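## Task

Inside the green crate, lay the thin slip sheet flat on the crate floor and stand the finned heat sink on top of it with its fins pointing up. Afterwards, return every tool to the stand slot it came from and move the arm well away from the tools. The heat sink is too wide for grip50. Release everything and back away at the end; a tool still locked on the arm counts as part of the arm.

## Robot and tools

Robot: one six-joint Doosan M1013 arm with a tool changer at its wrist. It has no built-in hand. It picks up one of three tools from a stand: grip50 (small parallel gripper, 50 mm opening), grip85 (85 mm opening) or cup (suction). tool_id reports grip50, grip85, cup or none. Loose objects may get nudged now and then. Nothing may end up off the table.

Frames: the scene frame has its origin on the table top under the arm base, with +z up and +y to the left when looking along +x. The state line gives end_effector_position (m) and end_effector_quat_wxyz for the centre of the changer's flat face, with or without a tool. The face's own z axis points out, away from the arm. Tool points, in mm in face axes: grip50 grip point (0, -25, 180); grip85 (0, 0, 173) when closed, 13 mm closer when fully open; cup rim centre (0, 0, 175). Both grippers close along face x.

The row: every motion command is one row of 14 numbers, each in [-1, 1], ordered dx, dy, dz, rx, ry, rz, tool/lock, grip50_position, grip50_force_limit, grip50_speed, grip85_position, grip85_force_limit, grip85_speed, cup_suction. dx..rz are an offset, not a pose. They are expressed in the face's own axes and counted from the face pose in the most recent result that showed it. Before any such result, and for later calls within the same reply, they count from wherever the robot is when the action begins. 1.0 equals 0.6 m or 180 degrees, and rx, ry, rz form one rotation vector. Zero offsets therefore return the arm to that reference pose; they do not hold still. Per control step the commanded pose is clipped to 70 mm and 16 degrees from the measured one.

Lock: positive locks the changer, negative unlocks, 0 keeps the last command; each takes about 1 s. Gripper position: +1 fully open; -1 closes until stopped (grip50 pads meet near -0.65, grip85 near -0.8). Force limit: -1 is about 20 N, +1 is about 185 N (grip50) or 235 N (grip85). Speed: -1 about 20 mm/s, +1 about 150 mm/s. cup_suction above 0.01 is on, otherwise off; it persists between actions. Tool commands only act once tool_id names that tool and its readings show numbers.

Tools (calls):
- execute_actions {actions, pictures}: an empty actions list just returns state with pictures. One action {rows: up to 15 rows, steps: up to 15}, each step 1/30 s, with the last row repeated. Or one wait {steps: up to 300}, counted from the previous result, so reply time is included. An action needs at least 3 steps; the final 3 are run after the result while you think.
- move {target: one 14-number row as above, speed: 0.002 to 0.5 m/s, default 0.25; turning is capped at twice that in rad/s}: a straight path to the offset target, lasting 0.5 to 10 s. It does not avoid obstacles, and the arm may lag or overshoot. The result adds a move: line, such as done, off_target, moving, held or fault, plus limits (paced = the pose was clipped; held = a check blocked steps) and the distance to the target.
- wait {seconds: 0 to 10}.
- zoom_image {camera: cam_head_left, cam_head_right, cam_high, cam_low or cam_wrist, region [x0, y0, x1, y1] px, at most 504 by 504}.
- read_manual: licence text only.
- finished_scene {scene}: ends the current scene for good and grades it.

Result lines: pose and velocities; HELD marks steps the clearance check blocked; pose unreachable means the check changed the command; Hand target is the pose currently being driven to; joint positions and torques; gripper object_status (0 moving, 1 stopped while opening, 2 stopped while closing, i.e. grasped, 3 at the target or pads touching, which can also happen on a thin part); position_measured counts (grip50 opening ≈ (250 - counts) × 0.202 mm; grip85 ≈78→60 mm, 130→40, 180→20, 230 closed); cup_suction_measured (1 ≈ full vacuum) and cup_part_present; plate_near, locked, unlocked, in_stand, unlock_refused.

Tool changing: bring the face onto the plate within about 1 mm and 1 degree, with the face's -y pointing at the fork's open side. When plate_near is 1, lock +1 and wait for locked = 1. The tool then starts up (readings n/a); a gripper closes and reopens by itself, so anything between its fingers falls. To leave the slot, lift 10 to 30 mm (about 20), slide at least 110 mm along face -y out of the fork, then rise. To return a tool, reverse that path; when in_stand is 1, keep still, lock -1, and wait for unlocked = 1. Unlocking anywhere else is refused. Slots are 180 mm apart, with fork arms 40 to 70 mm either side along face x and their tops 18 mm below the plate face.

Gripping: send -1 and keep it there, then confirm object_status 2. Any position change of 0.01 or more resets status. The cup needs its whole rim on a smooth flat area; under vacuum it pulls the part up to 12 mm closer. To release, put the part down, switch suction off, and rise 15 mm.

Avoid: the arm is stiff, so pressing even slightly past contact, or contacting at speed, can cause a fault. An outside force of 144 N or a joint torque reaching its load limit (waist/shoulder 306, elbow 144, wrist joints 40.5 N m, including held weight) stops the arm for 10 s. Holding loads heats the motors (MOTOR HOT warning, then a braked stop). Move smoothly, don't drop or slam parts, and don't knock anything off the table.

Each tool is called after "Call:" as name([rows], argument=value, ...), one row to a line, values as JSON.

## Session

Call:
execute_actions(actions=[])

Scene clock: 0.00 s of 12600.00 s.
end_effector_position=(+0.6487, -0.0242, +0.5327) locked=0 unlocked=1 plate_near=0 in_stand=0 unlock_refused=0 tool_id=none grip50_position_measured=n/a grip50_object_status=n/a grip85_position_measured=n/a grip85_object_status=n/a cup_suction_measured=n/a cup_part_present=n/a end_effector_quat_wxyz=(-0.000, +0.718, +0.696, +0.005) end_effector_velocity=(+0.000, -0.000, +0.000) end_effector_angular_velocity=(-0.000, -0.001, -0.000)
Joint positions: [-0.055  0.168  1.619 -0.     1.353 -0.053]
Joint velocities: [ 0.    -0.    -0.001 -0.     0.     0.   ]
Joint torques (N m, as the joint torque sensors report them, + toward a larger angle): no reading
Hand target: +0.649, -0.024, +0.533; -0.000, +0.718, +0.696, +0.005

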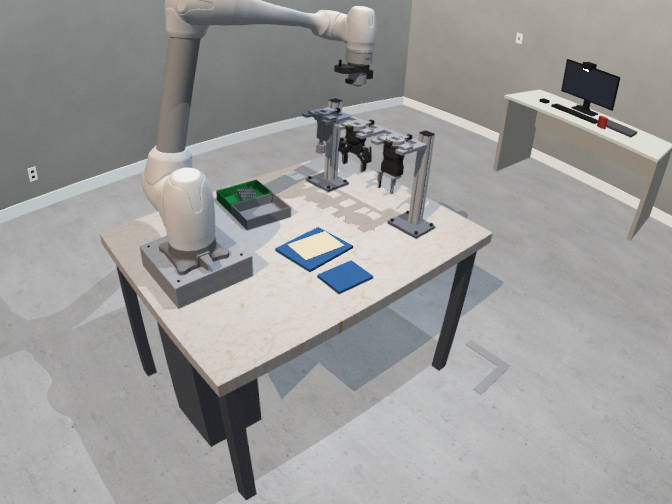

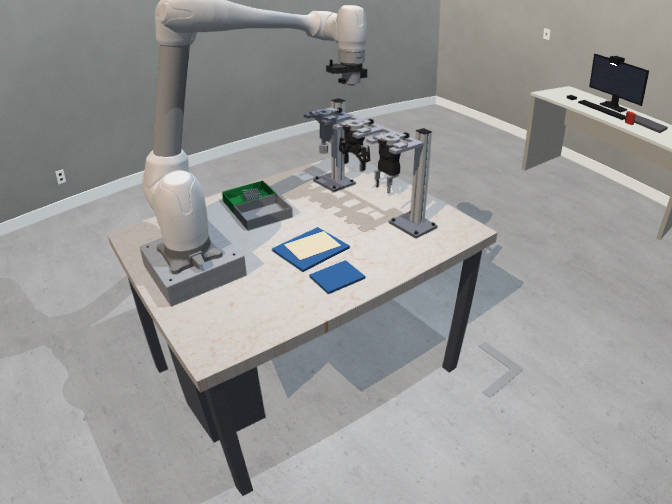

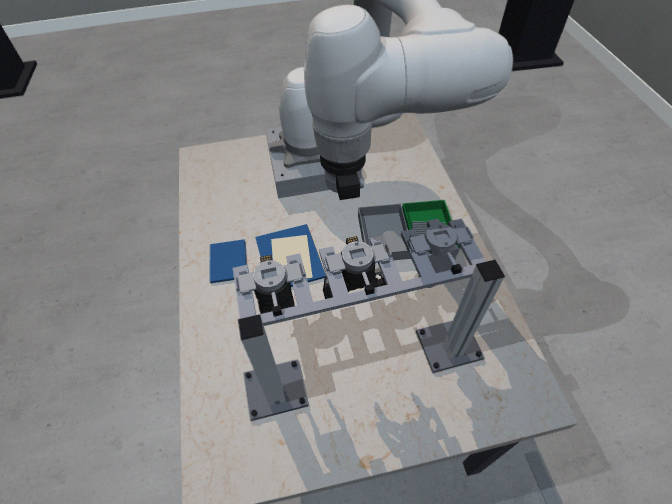

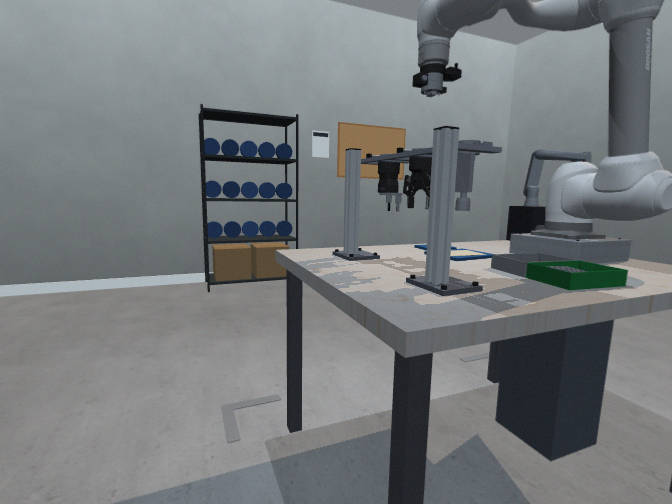

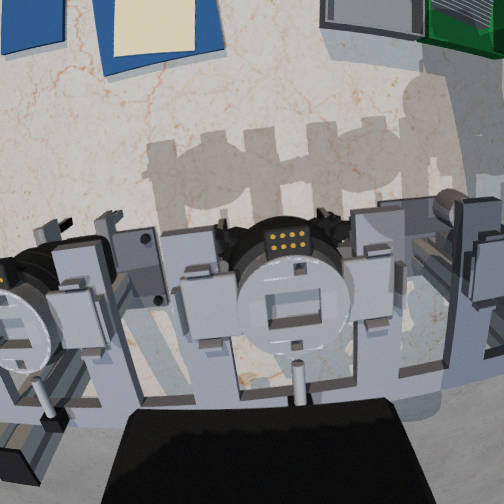

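Call:
zoom_image(camera="cam_high", region=[200, 190, 520, 340])

Call:
zoom_image(camera="cam_wrist", region=[170, 200, 420, 400])

Call:
zoom_image(camera="cam_head_left", region=[200, 90, 450, 300])

Region (200, 190, 520, 340) of cam_high's 672x504 image, scaled by 1.575, with more detail than that image has; it fills the top 236 rows of this view, and the rest is white.

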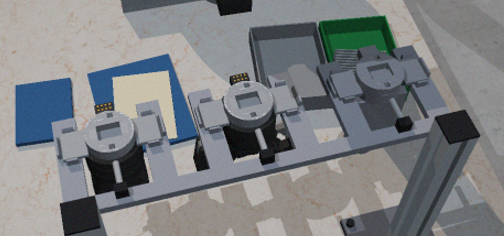

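Region (170, 200, 420, 400) of cam_wrist's 504x504 image, scaled by 2.016, with more detail than that image has; it fills the top 403 rows of this view, and the rest is white.

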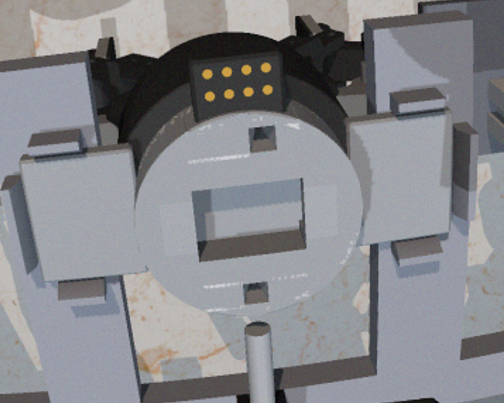

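Region (200, 90, 450, 300) of cam_head_left's 672x504 image, scaled by 2.016, with more detail than that image has; it fills the top 423 rows of this view, and the rest is white.

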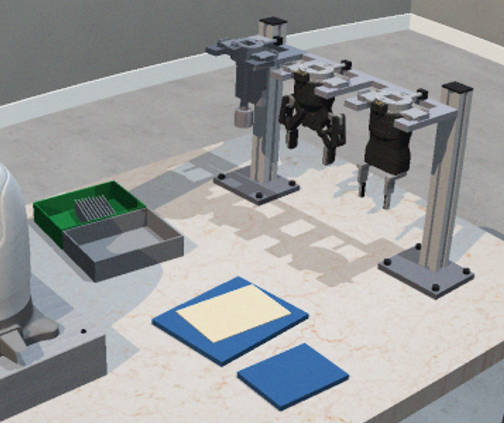

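Call:
move(target=[0.045,0.055,0.14,0.0022,-0.0022,-0.019,0,0,0,0,0,0,0,0])

Scene clock: 1.67 s of 12600.00 s.
end_effector_position=(+0.6829, +0.0024, +0.4490) locked=0 unlocked=1 plate_near=0 in_stand=0 unlock_refused=0 tool_id=none grip50_position_measured=n/a grip50_object_status=n/a grip85_position_measured=n/a grip85_object_status=n/a cup_suction_measured=n/a cup_part_present=n/a end_effector_quat_wxyz=(-0.000, +0.697, +0.717, -0.000) end_effector_velocity=(+0.000, +0.000, -0.000) end_effector_angular_velocity=(+0.000, +0.001, -0.000)
Joint positions: [-0.011  0.26   1.661 -0.008  1.226 -0.066]
Joint velocities: [ 0.     0.001 -0.001  0.     0.    -0.   ]
Joint torques (N m, as the joint torque sensors report them, + toward a larger angle): [ -2.03 -72.61 -45.81   3.75  -0.47  -0.26]
Hand target: +0.683, +0.002, +0.449; -0.000, +0.697, +0.717, -0.000
Off the commanded pose: 0.000 m, 0 deg.
Kept back: nothing.
move: done
camera_calibration (this result's frames):
cam_wrist: T_world_to_cam=[[0.0171844, 0.999206, 0.0359357, -0.0268991], [0.950739, -0.0274557, 0.308775, -0.728879], [0.309517, 0.0288593, -0.950456, 0.268218], [0, 0, 0, 1]] pos_world=[0.610418, -0.000874701, 0.480956]

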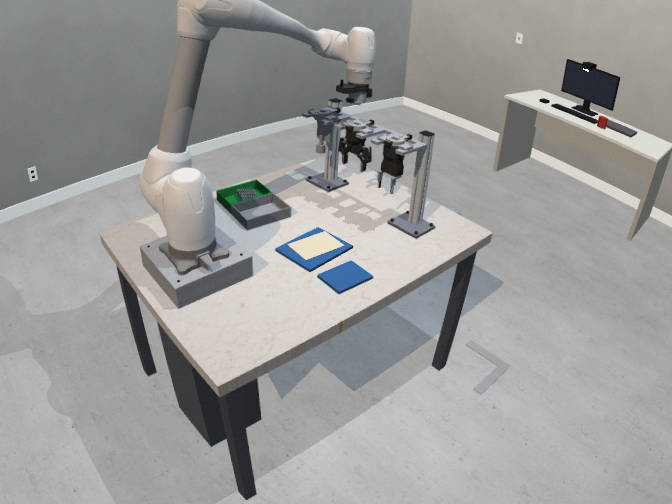

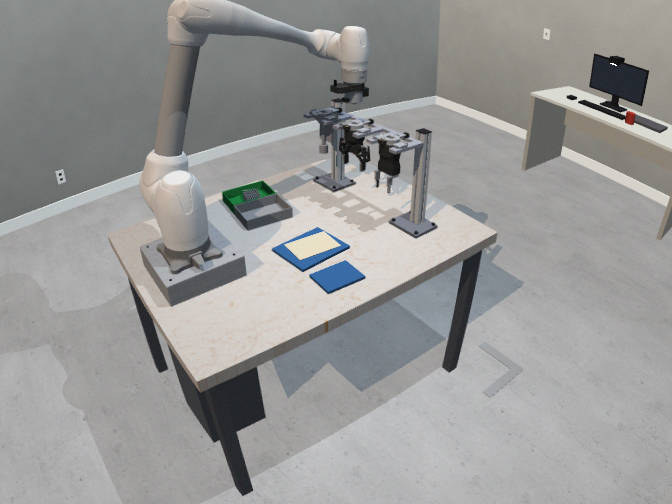

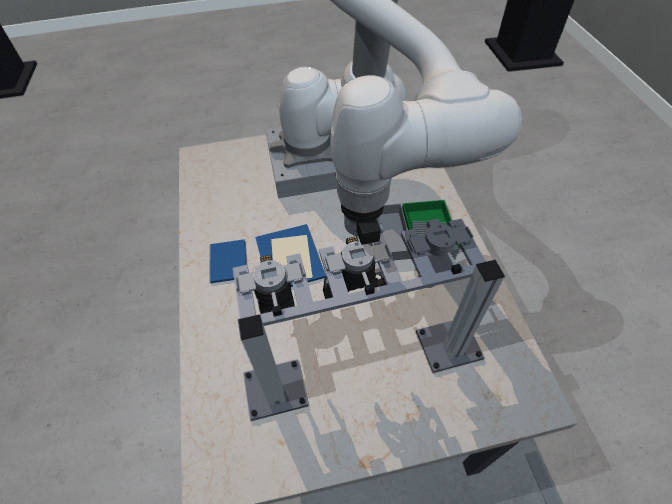

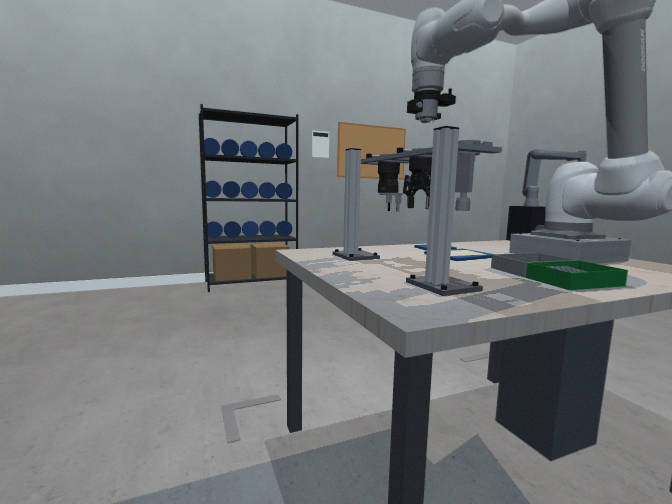

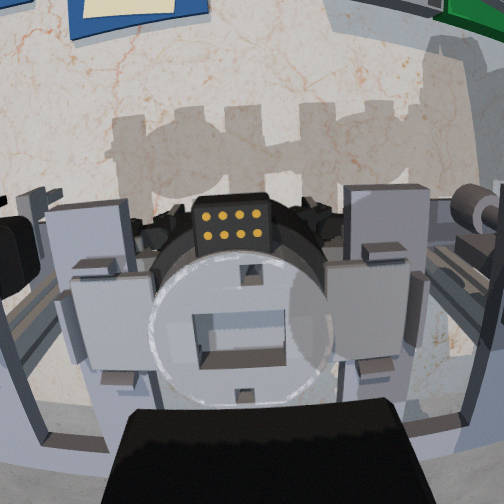

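Call:
zoom_image(camera="cam_wrist", region=[40, 170, 440, 420])

Call:
zoom_image(camera="cam_wrist", region=[140, 240, 340, 420])

Region (40, 170, 440, 420) of cam_wrist's 504x504 image, scaled by 1.260, with more detail than that image has; it fills the top 315 rows of this view, and the rest is white.

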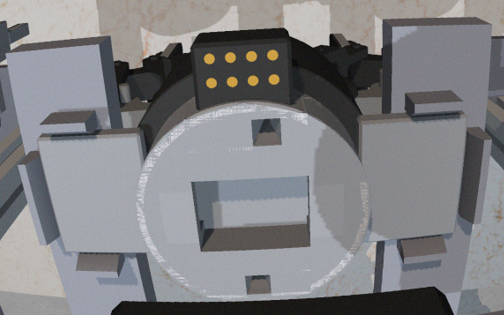

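Region (140, 240, 340, 420) of cam_wrist's 504x504 image, scaled by 2.520, with more detail than that image has; it fills the top 454 rows of this view, and the rest is white.

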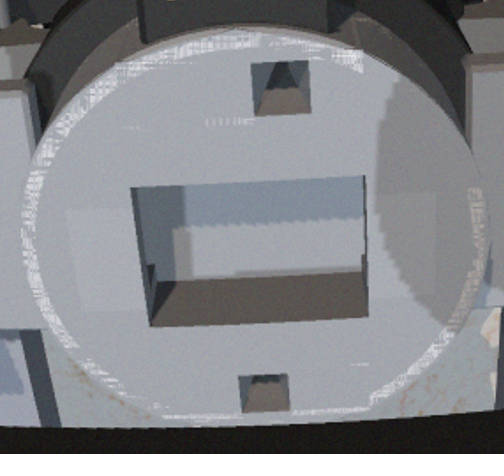

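Call:
move(target=[-0.009,0.0,0.107,0,0,0,0,0,0,0,0,0,0,0], speed=0.15)

Scene clock: 2.97 s of 12600.00 s.
end_effector_position=(+0.6829, -0.0029, +0.3848) locked=0 unlocked=1 plate_near=0 in_stand=0 unlock_refused=0 tool_id=none grip50_position_measured=n/a grip50_object_status=n/a grip85_position_measured=n/a grip85_object_status=n/a cup_suction_measured=n/a cup_part_present=n/a end_effector_quat_wxyz=(-0.000, +0.697, +0.717, -0.000) end_effector_velocity=(+0.000, +0.000, -0.000) end_effector_angular_velocity=(+0.001, +0.000, -0.000)
Joint positions: [-0.019  0.3    1.731 -0.008  1.114 -0.074]
Joint velocities: [-0.     0.     0.     0.001 -0.001 -0.   ]
Joint torques (N m, as the joint torque sensors report them, + toward a larger angle): [ -3.05 -75.4  -42.85   3.83  -0.62  -0.08]
Hand target: +0.683, -0.003, +0.385; -0.000, +0.697, +0.717, -0.000
Off the commanded pose: 0.000 m, 0 deg.
Kept back: nothing.
move: done
camera_calibration (this result's frames):
cam_wrist: T_world_to_cam=[[0.0171056, 0.99921, 0.0358684, -0.0191505], [0.950715, -0.0273623, 0.308856, -0.709257], [0.309594, 0.0288175, -0.950432, 0.207308], [0, 0, 0, 1]] pos_world=[0.610447, -0.00624558, 0.416777]

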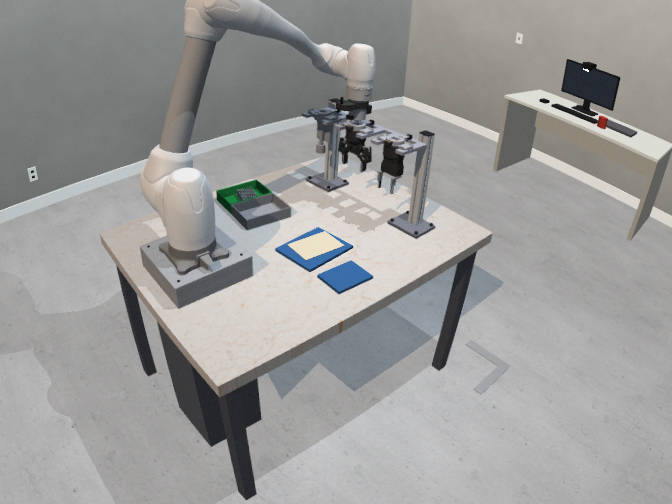

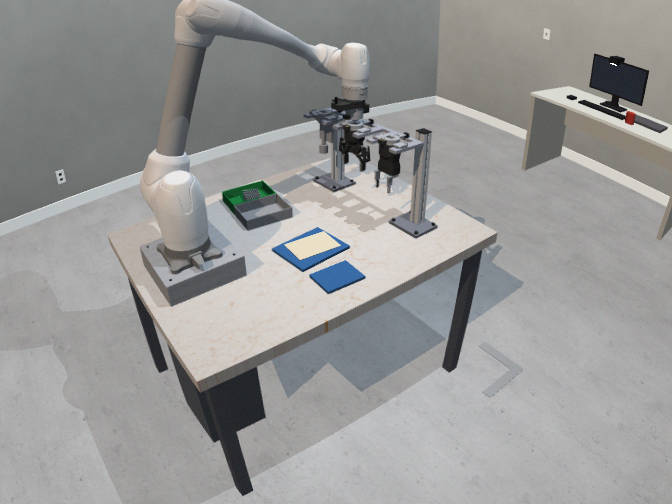

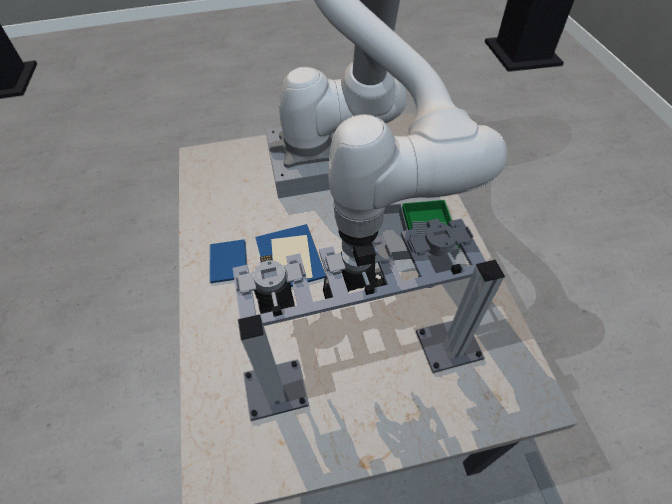

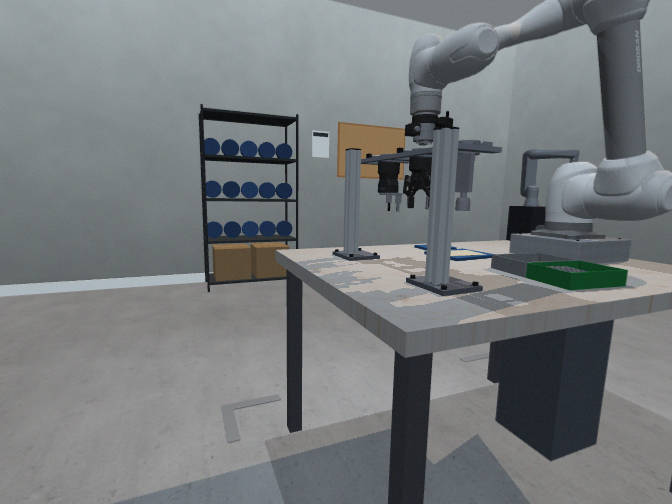

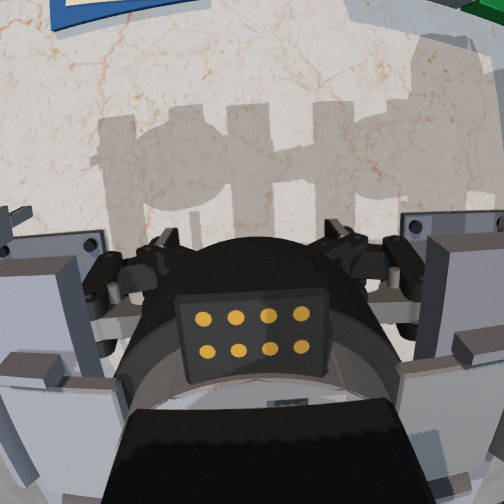

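Call:
zoom_image(camera="cam_wrist", region=[110, 270, 410, 450])

Region (110, 270, 410, 450) of cam_wrist's 504x504 image, scaled by 1.680, with more detail than that image has; it fills the top 302 rows of this view, and the rest is white.

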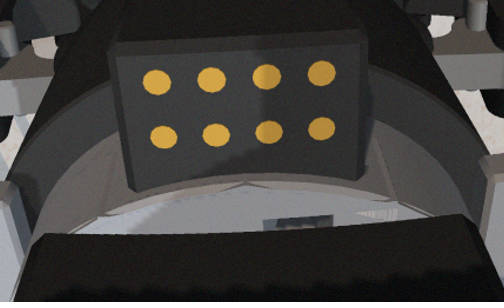

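Call:
move(target=[0,0.0,0.02,0,0,0,0,0,0,0,0,0,0,0], speed=0.03)

Call:
zoom_image(camera="cam_wrist", region=[110, 270, 410, 450])

Scene clock: 4.00 s of 12600.00 s.
end_effector_position=(+0.6829, -0.0029, +0.3728) locked=0 unlocked=1 plate_near=0 in_stand=0 unlock_refused=0 tool_id=none grip50_position_measured=n/a grip50_object_status=n/a grip85_position_measured=n/a grip85_object_status=n/a cup_suction_measured=n/a cup_part_present=n/a end_effector_quat_wxyz=(-0.000, +0.697, +0.717, -0.000) end_effector_velocity=(-0.000, +0.000, -0.000) end_effector_angular_velocity=(+0.001, +0.001, -0.000)
Joint positions: [-0.019  0.309  1.743 -0.008  1.093 -0.074]
Joint velocities: [ 0.    -0.     0.     0.001  0.    -0.   ]
Joint torques (N m, as the joint torque sensors report them, + toward a larger angle): [ -1.3  -74.51 -43.04   3.67  -0.51  -0.07]
Hand target: +0.683, -0.003, +0.373; -0.000, +0.697, +0.717, -0.000
Off the commanded pose: 0.000 m, 0 deg.
Kept back: nothing.
move: done
camera_calibration (this result's frames):
cam_wrist: T_world_to_cam=[[0.0170748, 0.999208, 0.0359472, -0.0187485], [0.950708, -0.0273581, 0.308877, -0.705537], [0.309616, 0.0289013, -0.950422, 0.195899], [0, 0, 0, 1]] pos_world=[0.610427, -0.00623024, 0.404785]

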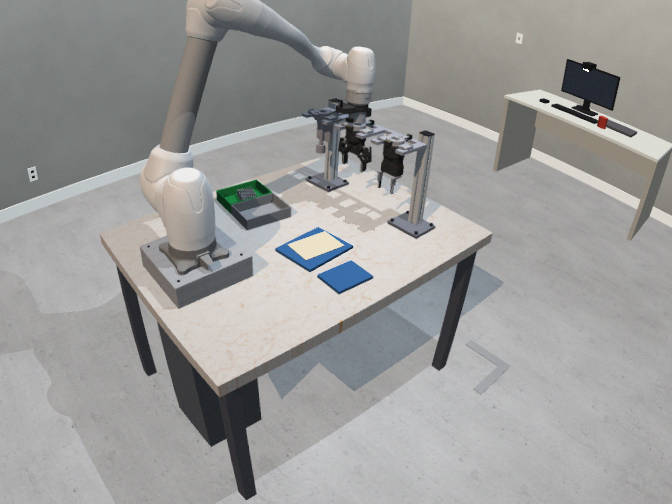

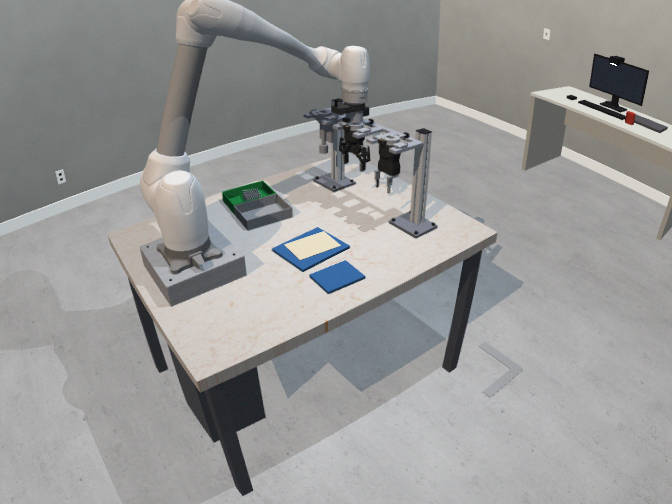

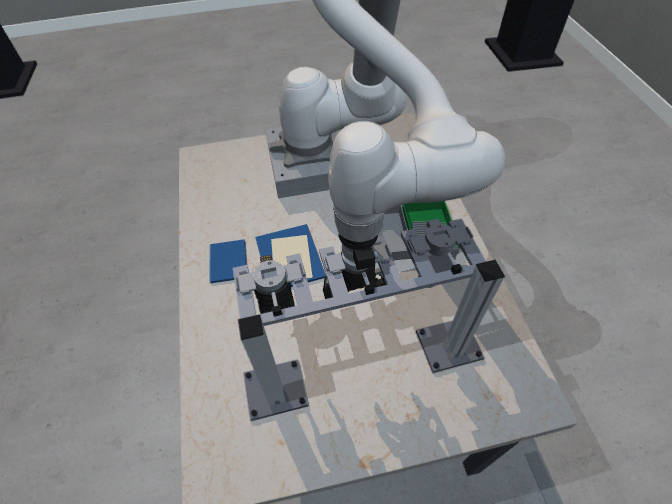

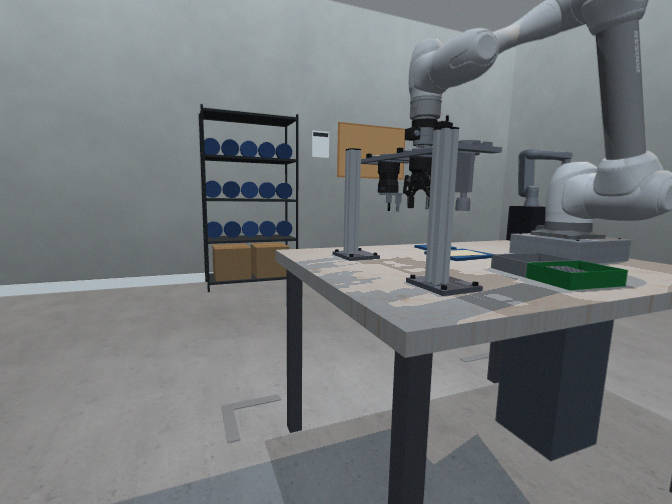

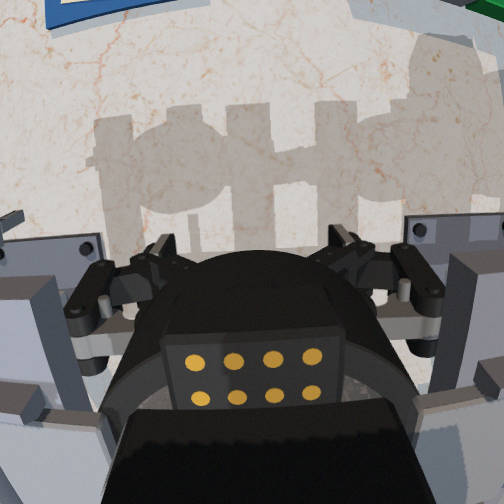

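Region (110, 270, 410, 450) of cam_wrist's 504x504 image, scaled by 1.680, with more detail than that image has; it fills the top 302 rows of this view, and the rest is white.

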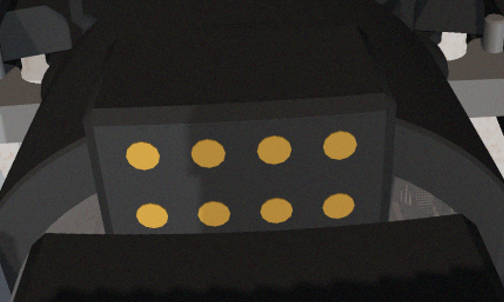

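Call:
move(target=[-0.0006,0.0012,0.015,0,0,0,0,0,0,0,0,0,0,0], speed=0.015)

Call:
zoom_image(camera="cam_wrist", region=[110, 270, 410, 450])

Scene clock: 5.23 s of 12600.00 s.
end_effector_position=(+0.6837, -0.0033, +0.3639) locked=0 unlocked=1 plate_near=0 in_stand=1 unlock_refused=0 tool_id=none grip50_position_measured=n/a grip50_object_status=n/a grip85_position_measured=n/a grip85_object_status=n/a cup_suction_measured=n/a cup_part_present=n/a end_effector_quat_wxyz=(-0.000, +0.697, +0.717, -0.000) end_effector_velocity=(+0.000, -0.000, +0.001) end_effector_angular_velocity=(-0.000, -0.001, +0.000)
Joint positions: [-0.02   0.317  1.75  -0.009  1.078 -0.074]
Joint velocities: [-0.    -0.    -0.001 -0.     0.    -0.   ]
Joint torques (N m, as the joint torque sensors report them, + toward a larger angle): [ -1.67 -72.37 -27.76   3.23   3.91  -0.01]
Hand target: +0.684, -0.003, +0.364; -0.000, +0.697, +0.717, -0.000
Off the commanded pose: 0.000 m, 0 deg.
Kept back: nothing.
move: done
camera_calibration (this result's frames):
cam_wrist: T_world_to_cam=[[0.0170455, 0.99921, 0.0359116, -0.0180669], [0.950623, -0.0273273, 0.309144, -0.703587], [0.309881, 0.0288688, -0.950337, 0.186972], [0, 0, 0, 1]] pos_world=[0.611214, -0.00657216, 0.395845]

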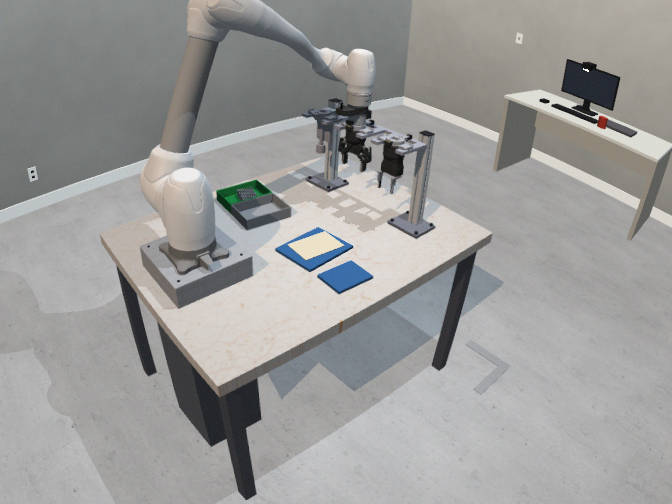

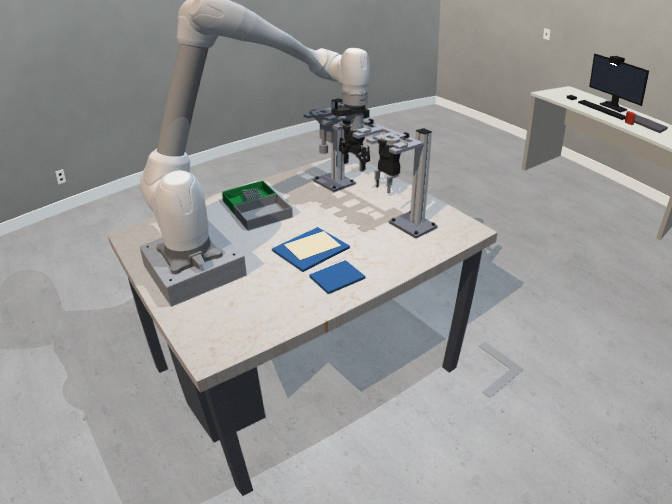

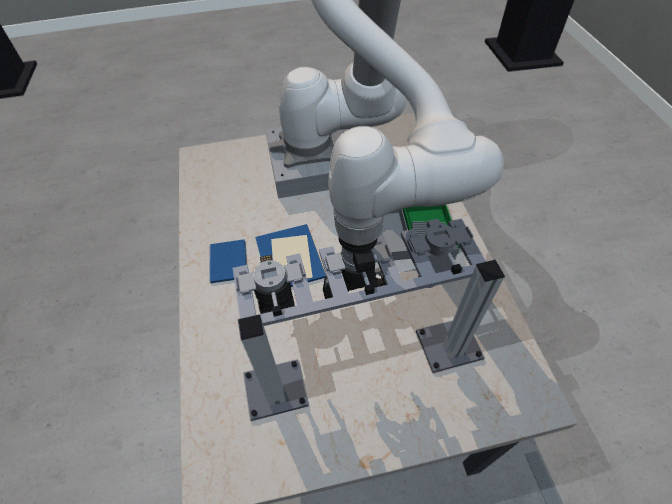

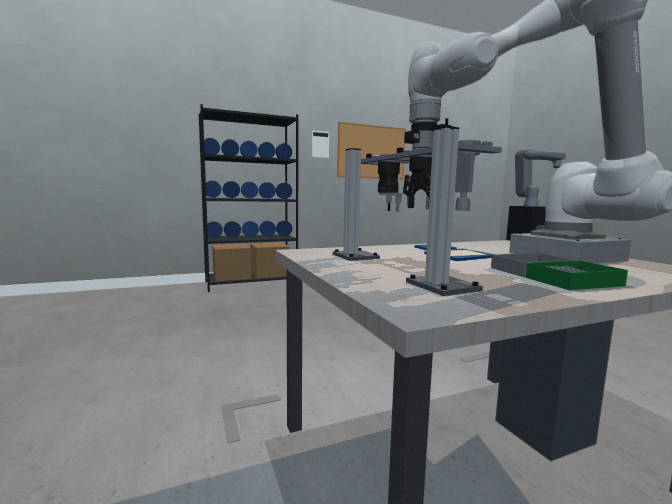

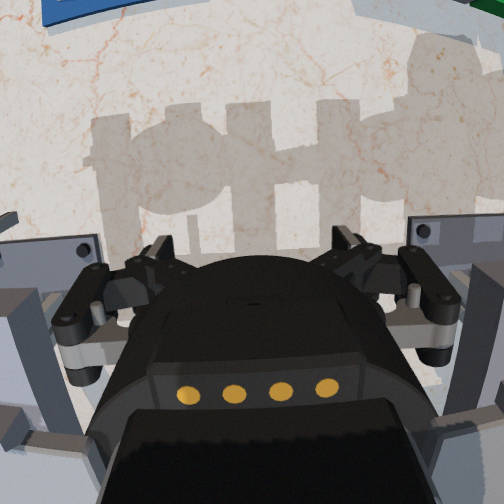

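Region (110, 270, 410, 450) of cam_wrist's 504x504 image, scaled by 1.680, with more detail than that image has; it fills the top 302 rows of this view, and the rest is white.

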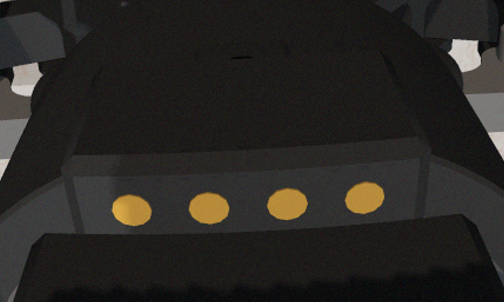

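Call:
execute_actions([
  {"rows":[[0,0.0006,0,0,0,0,0,0,0,0,0,0,0,0],[0,0.0012,0,0,0,0,0,0,0,0,0,0,0,0],[0,0.0018,0,0,0,0,0,0,0,0,0,0,0,0]],"steps":15},
])

Scene clock: 5.80 s of 12600.00 s.
end_effector_position=(+0.6847, -0.0033, +0.3639) locked=0 unlocked=1 plate_near=0 in_stand=1 unlock_refused=0 tool_id=none grip50_position_measured=n/a grip50_object_status=n/a grip85_position_measured=n/a grip85_object_status=n/a cup_suction_measured=n/a cup_part_present=n/a end_effector_quat_wxyz=(-0.000, +0.697, +0.717, -0.000) end_effector_velocity=(+0.001, +0.000, +0.000) end_effector_angular_velocity=(+0.000, -0.003, -0.000)
Joint positions: [-0.02   0.319  1.748 -0.009  1.079 -0.074]
Joint velocities: [-0.    -0.    -0.     0.    -0.002  0.   ]
Joint torques (N m, as the joint torque sensors report them, + toward a larger angle): [ -1.09 -74.89 -42.3    3.55  -0.35  -0.04]
Steps of this call (steps 1 to 5: nothing new was sent; steps 6 to 17: the first 12 steps of this action). Readings (end_effector_position | what the end effector reports):
6: (+0.6837, -0.0033, +0.3638) | locked=0 unlocked=1 plate_near=0 in_stand=1 unlock_refused=0 tool_id=none grip50_position_measured=n/a grip50_object_status=n/a grip85_position_measured=n/a grip85_object_status=n/a cup_suction_measured=n/a cup_part_present=n/a
7: (+0.6838, -0.0033, +0.3637) | locked=0 unlocked=1 plate_near=0 in_stand=1 unlock_refused=0 tool_id=none grip50_position_measured=n/a grip50_object_status=n/a grip85_position_measured=n/a grip85_object_status=n/a cup_suction_measured=n/a cup_part_present=n/a
9: (+0.6842, -0.0033, +0.3635) | locked=0 unlocked=1 plate_near=0 in_stand=1 unlock_refused=0 tool_id=none grip50_position_measured=n/a grip50_object_status=n/a grip85_position_measured=n/a grip85_object_status=n/a cup_suction_measured=n/a cup_part_present=n/a
13: (+0.6846, -0.0033, +0.3638) | locked=0 unlocked=1 plate_near=0 in_stand=1 unlock_refused=0 tool_id=none grip50_position_measured=n/a grip50_object_status=n/a grip85_position_measured=n/a grip85_object_status=n/a cup_suction_measured=n/a cup_part_present=n/a
17: the state above

Free now. Descend 2 mm with another slight +x.

Call:
execute_actions([
  {"rows":[[0,0.0002,0.0005,0,0,0,0,0,0,0,0,0,0,0],[0,0.0004,0.001,0,0,0,0,0,0,0,0,0,0,0],[0,0.0006,0.0015,0,0,0,0,0,0,0,0,0,0,0],[0,0.0008,0.002,0,0,0,0,0,0,0,0,0,0,0],[0,0.0008,0.0025,0,0,0,0,0,0,0,0,0,0,0],[0,0.0008,0.003,0,0,0,0,0,0,0,0,0,0,0],[0,0.0008,0.0035,0,0,0,0,0,0,0,0,0,0,0]],"steps":15},
])

Scene clock: 6.30 s of 12600.00 s.
end_effector_position=(+0.6852, -0.0033, +0.3618) locked=0 unlocked=1 plate_near=1 in_stand=1 unlock_refused=0 tool_id=none grip50_position_measured=n/a grip50_object_status=n/a grip85_position_measured=n/a grip85_object_status=n/a cup_suction_measured=n/a cup_part_present=n/a end_effector_quat_wxyz=(-0.000, +0.697, +0.717, -0.000) end_effector_velocity=(-0.000, +0.000, -0.000) end_effector_angular_velocity=(+0.001, +0.001, -0.001)
Joint positions: [-0.02   0.321  1.749 -0.009  1.075 -0.074]
Joint velocities: [-0.     0.     0.001  0.001 -0.     0.   ]
Joint torques (N m, as the joint torque sensors report them, + toward a larger angle): [ -0.11 -74.89 -42.41   3.41  -0.71  -0.16]
Off your previous action's commanded pose: 0.000 m, 0 deg at its last step (step 3 of this call).
Steps of this call (steps 1 to 3: the last 3 steps of your previous action; steps 4 to 15: the first 12 steps of this action). Readings (end_effector_position | what the end effector reports):
4: (+0.6848, -0.0033, +0.3638) | locked=0 unlocked=1 plate_near=0 in_stand=1 unlock_refused=0 tool_id=none grip50_position_measured=n/a grip50_object_status=n/a grip85_position_measured=n/a grip85_object_status=n/a cup_suction_measured=n/a cup_part_present=n/a
5: (+0.6848, -0.0033, +0.3637) | locked=0 unlocked=1 plate_near=0 in_stand=1 unlock_refused=0 tool_id=none grip50_position_measured=n/a grip50_object_status=n/a grip85_position_measured=n/a grip85_object_status=n/a cup_suction_measured=n/a cup_part_present=n/a
7: (+0.6851, -0.0033, +0.3632) | locked=0 unlocked=1 plate_near=0 in_stand=1 unlock_refused=0 tool_id=none grip50_position_measured=n/a grip50_object_status=n/a grip85_position_measured=n/a grip85_object_status=n/a cup_suction_measured=n/a cup_part_present=n/a
11: (+0.6852, -0.0033, +0.3620) | locked=0 unlocked=1 plate_near=1 in_stand=1 unlock_refused=0 tool_id=none grip50_position_measured=n/a grip50_object_status=n/a grip85_position_measured=n/a grip85_object_status=n/a cup_suction_measured=n/a cup_part_present=n/a
15: the state above

Call:
execute_actions([
  {"rows":[[0,0,0.0008,0,0,0,1,0,0,0,1,0,0,0]],"steps":15},
])

Call:
execute_actions([
  {"steps":25},
])

Scene clock: 6.80 s of 12600.00 s.
end_effector_position=(+0.6852, -0.0033, +0.3614) locked=0 unlocked=0 plate_near=1 in_stand=1 unlock_refused=0 tool_id=none grip50_position_measured=n/a grip50_object_status=n/a grip85_position_measured=n/a grip85_object_status=n/a cup_suction_measured=n/a cup_part_present=n/a end_effector_quat_wxyz=(-0.000, +0.697, +0.717, -0.000) end_effector_velocity=(+0.000, +0.000, +0.000) end_effector_angular_velocity=(+0.001, -0.001, -0.000)
Joint positions: [-0.02   0.321  1.75  -0.009  1.075 -0.074]
Joint velocities: [ 0.    -0.    -0.001  0.001  0.    -0.   ]
Joint torques (N m, as the joint torque sensors report them, + toward a larger angle): [ -1.43 -62.7  -34.26   3.55  -0.85  -0.04]
Off your previous action's commanded pose: 0.000 m, 0 deg at its last step (step 3 of this call).
Steps of this call (steps 1 to 3: the last 3 steps of your previous action; steps 4 to 15: the first 12 steps of this action). Readings (end_effector_position | what the end effector reports):
4: (+0.6852, -0.0033, +0.3617) | locked=0 unlocked=0 plate_near=1 in_stand=1 unlock_refused=0 tool_id=none grip50_position_measured=n/a grip50_object_status=n/a grip85_position_measured=n/a grip85_object_status=n/a cup_suction_measured=n/a cup_part_present=n/a
5: (+0.6852, -0.0033, +0.3615) | locked=0 unlocked=0 plate_near=1 in_stand=1 unlock_refused=0 tool_id=none grip50_position_measured=n/a grip50_object_status=n/a grip85_position_measured=n/a grip85_object_status=n/a cup_suction_measured=n/a cup_part_present=n/a
7: (+0.6852, -0.0033, +0.3614) | locked=0 unlocked=0 plate_near=1 in_stand=1 unlock_refused=0 tool_id=none grip50_position_measured=n/a grip50_object_status=n/a grip85_position_measured=n/a grip85_object_status=n/a cup_suction_measured=n/a cup_part_present=n/a
11: (+0.6852, -0.0033, +0.3614) | locked=0 unlocked=0 plate_near=1 in_stand=1 unlock_refused=0 tool_id=none grip50_position_measured=n/a grip50_object_status=n/a grip85_position_measured=n/a grip85_object_status=n/a cup_suction_measured=n/a cup_part_present=n/a
15: the state above

Scene clock: 7.63 s of 12600.00 s.
end_effector_position=(+0.6852, -0.0033, +0.3613) locked=1 unlocked=0 plate_near=1 in_stand=1 unlock_refused=0 tool_id=grip85 grip50_position_measured=n/a grip50_object_status=n/a grip85_position_measured=n/a grip85_object_status=n/a cup_suction_measured=n/a cup_part_present=n/a end_effector_quat_wxyz=(-0.000, +0.697, +0.717, -0.000) end_effector_velocity=(+0.000, +0.000, +0.001) end_effector_angular_velocity=(+0.000, -0.001, -0.000)
Joint positions: [-0.02   0.321  1.75  -0.009  1.074 -0.074]
Joint velocities: [ 0.    -0.    -0.001  0.     0.    -0.   ]
Joint torques (N m, as the joint torque sensors report them, + toward a larger angle): [ -2.05 -63.1  -31.36   4.86   0.58  -0.03]
Hand target: +0.685, -0.003, +0.361; -0.000, +0.697, +0.717, -0.000
Off the commanded pose: 0.000 m, 0 deg.
Kept back: nothing.
Steps of this call (steps 1 to 3: the last 3 steps of your previous action; steps 4 to 25: nothing new was sent). Readings (end_effector_position | what the end effector reports):
1: (+0.6852, -0.0033, +0.3613) | locked=0 unlocked=0 plate_near=1 in_stand=1 unlock_refused=0 tool_id=none grip50_position_measured=n/a grip50_object_status=n/a grip85_position_measured=n/a grip85_object_status=n/a cup_suction_measured=n/a cup_part_present=n/a
2: (+0.6852, -0.0033, +0.3613) | locked=0 unlocked=0 plate_near=1 in_stand=1 unlock_refused=0 tool_id=none grip50_position_measured=n/a grip50_object_status=n/a grip85_position_measured=n/a grip85_object_status=n/a cup_suction_measured=n/a cup_part_present=n/a
4: (+0.6852, -0.0033, +0.3613) | locked=0 unlocked=0 plate_near=1 in_stand=1 unlock_refused=0 tool_id=none grip50_position_measured=n/a grip50_object_status=n/a grip85_position_measured=n/a grip85_object_status=n/a cup_suction_measured=n/a cup_part_present=n/a
8: (+0.6852, -0.0033, +0.3613) | locked=0 unlocked=0 plate_near=1 in_stand=1 unlock_refused=0 tool_id=none grip50_position_measured=n/a grip50_object_status=n/a grip85_position_measured=n/a grip85_object_status=n/a cup_suction_measured=n/a cup_part_present=n/a
25: the state above


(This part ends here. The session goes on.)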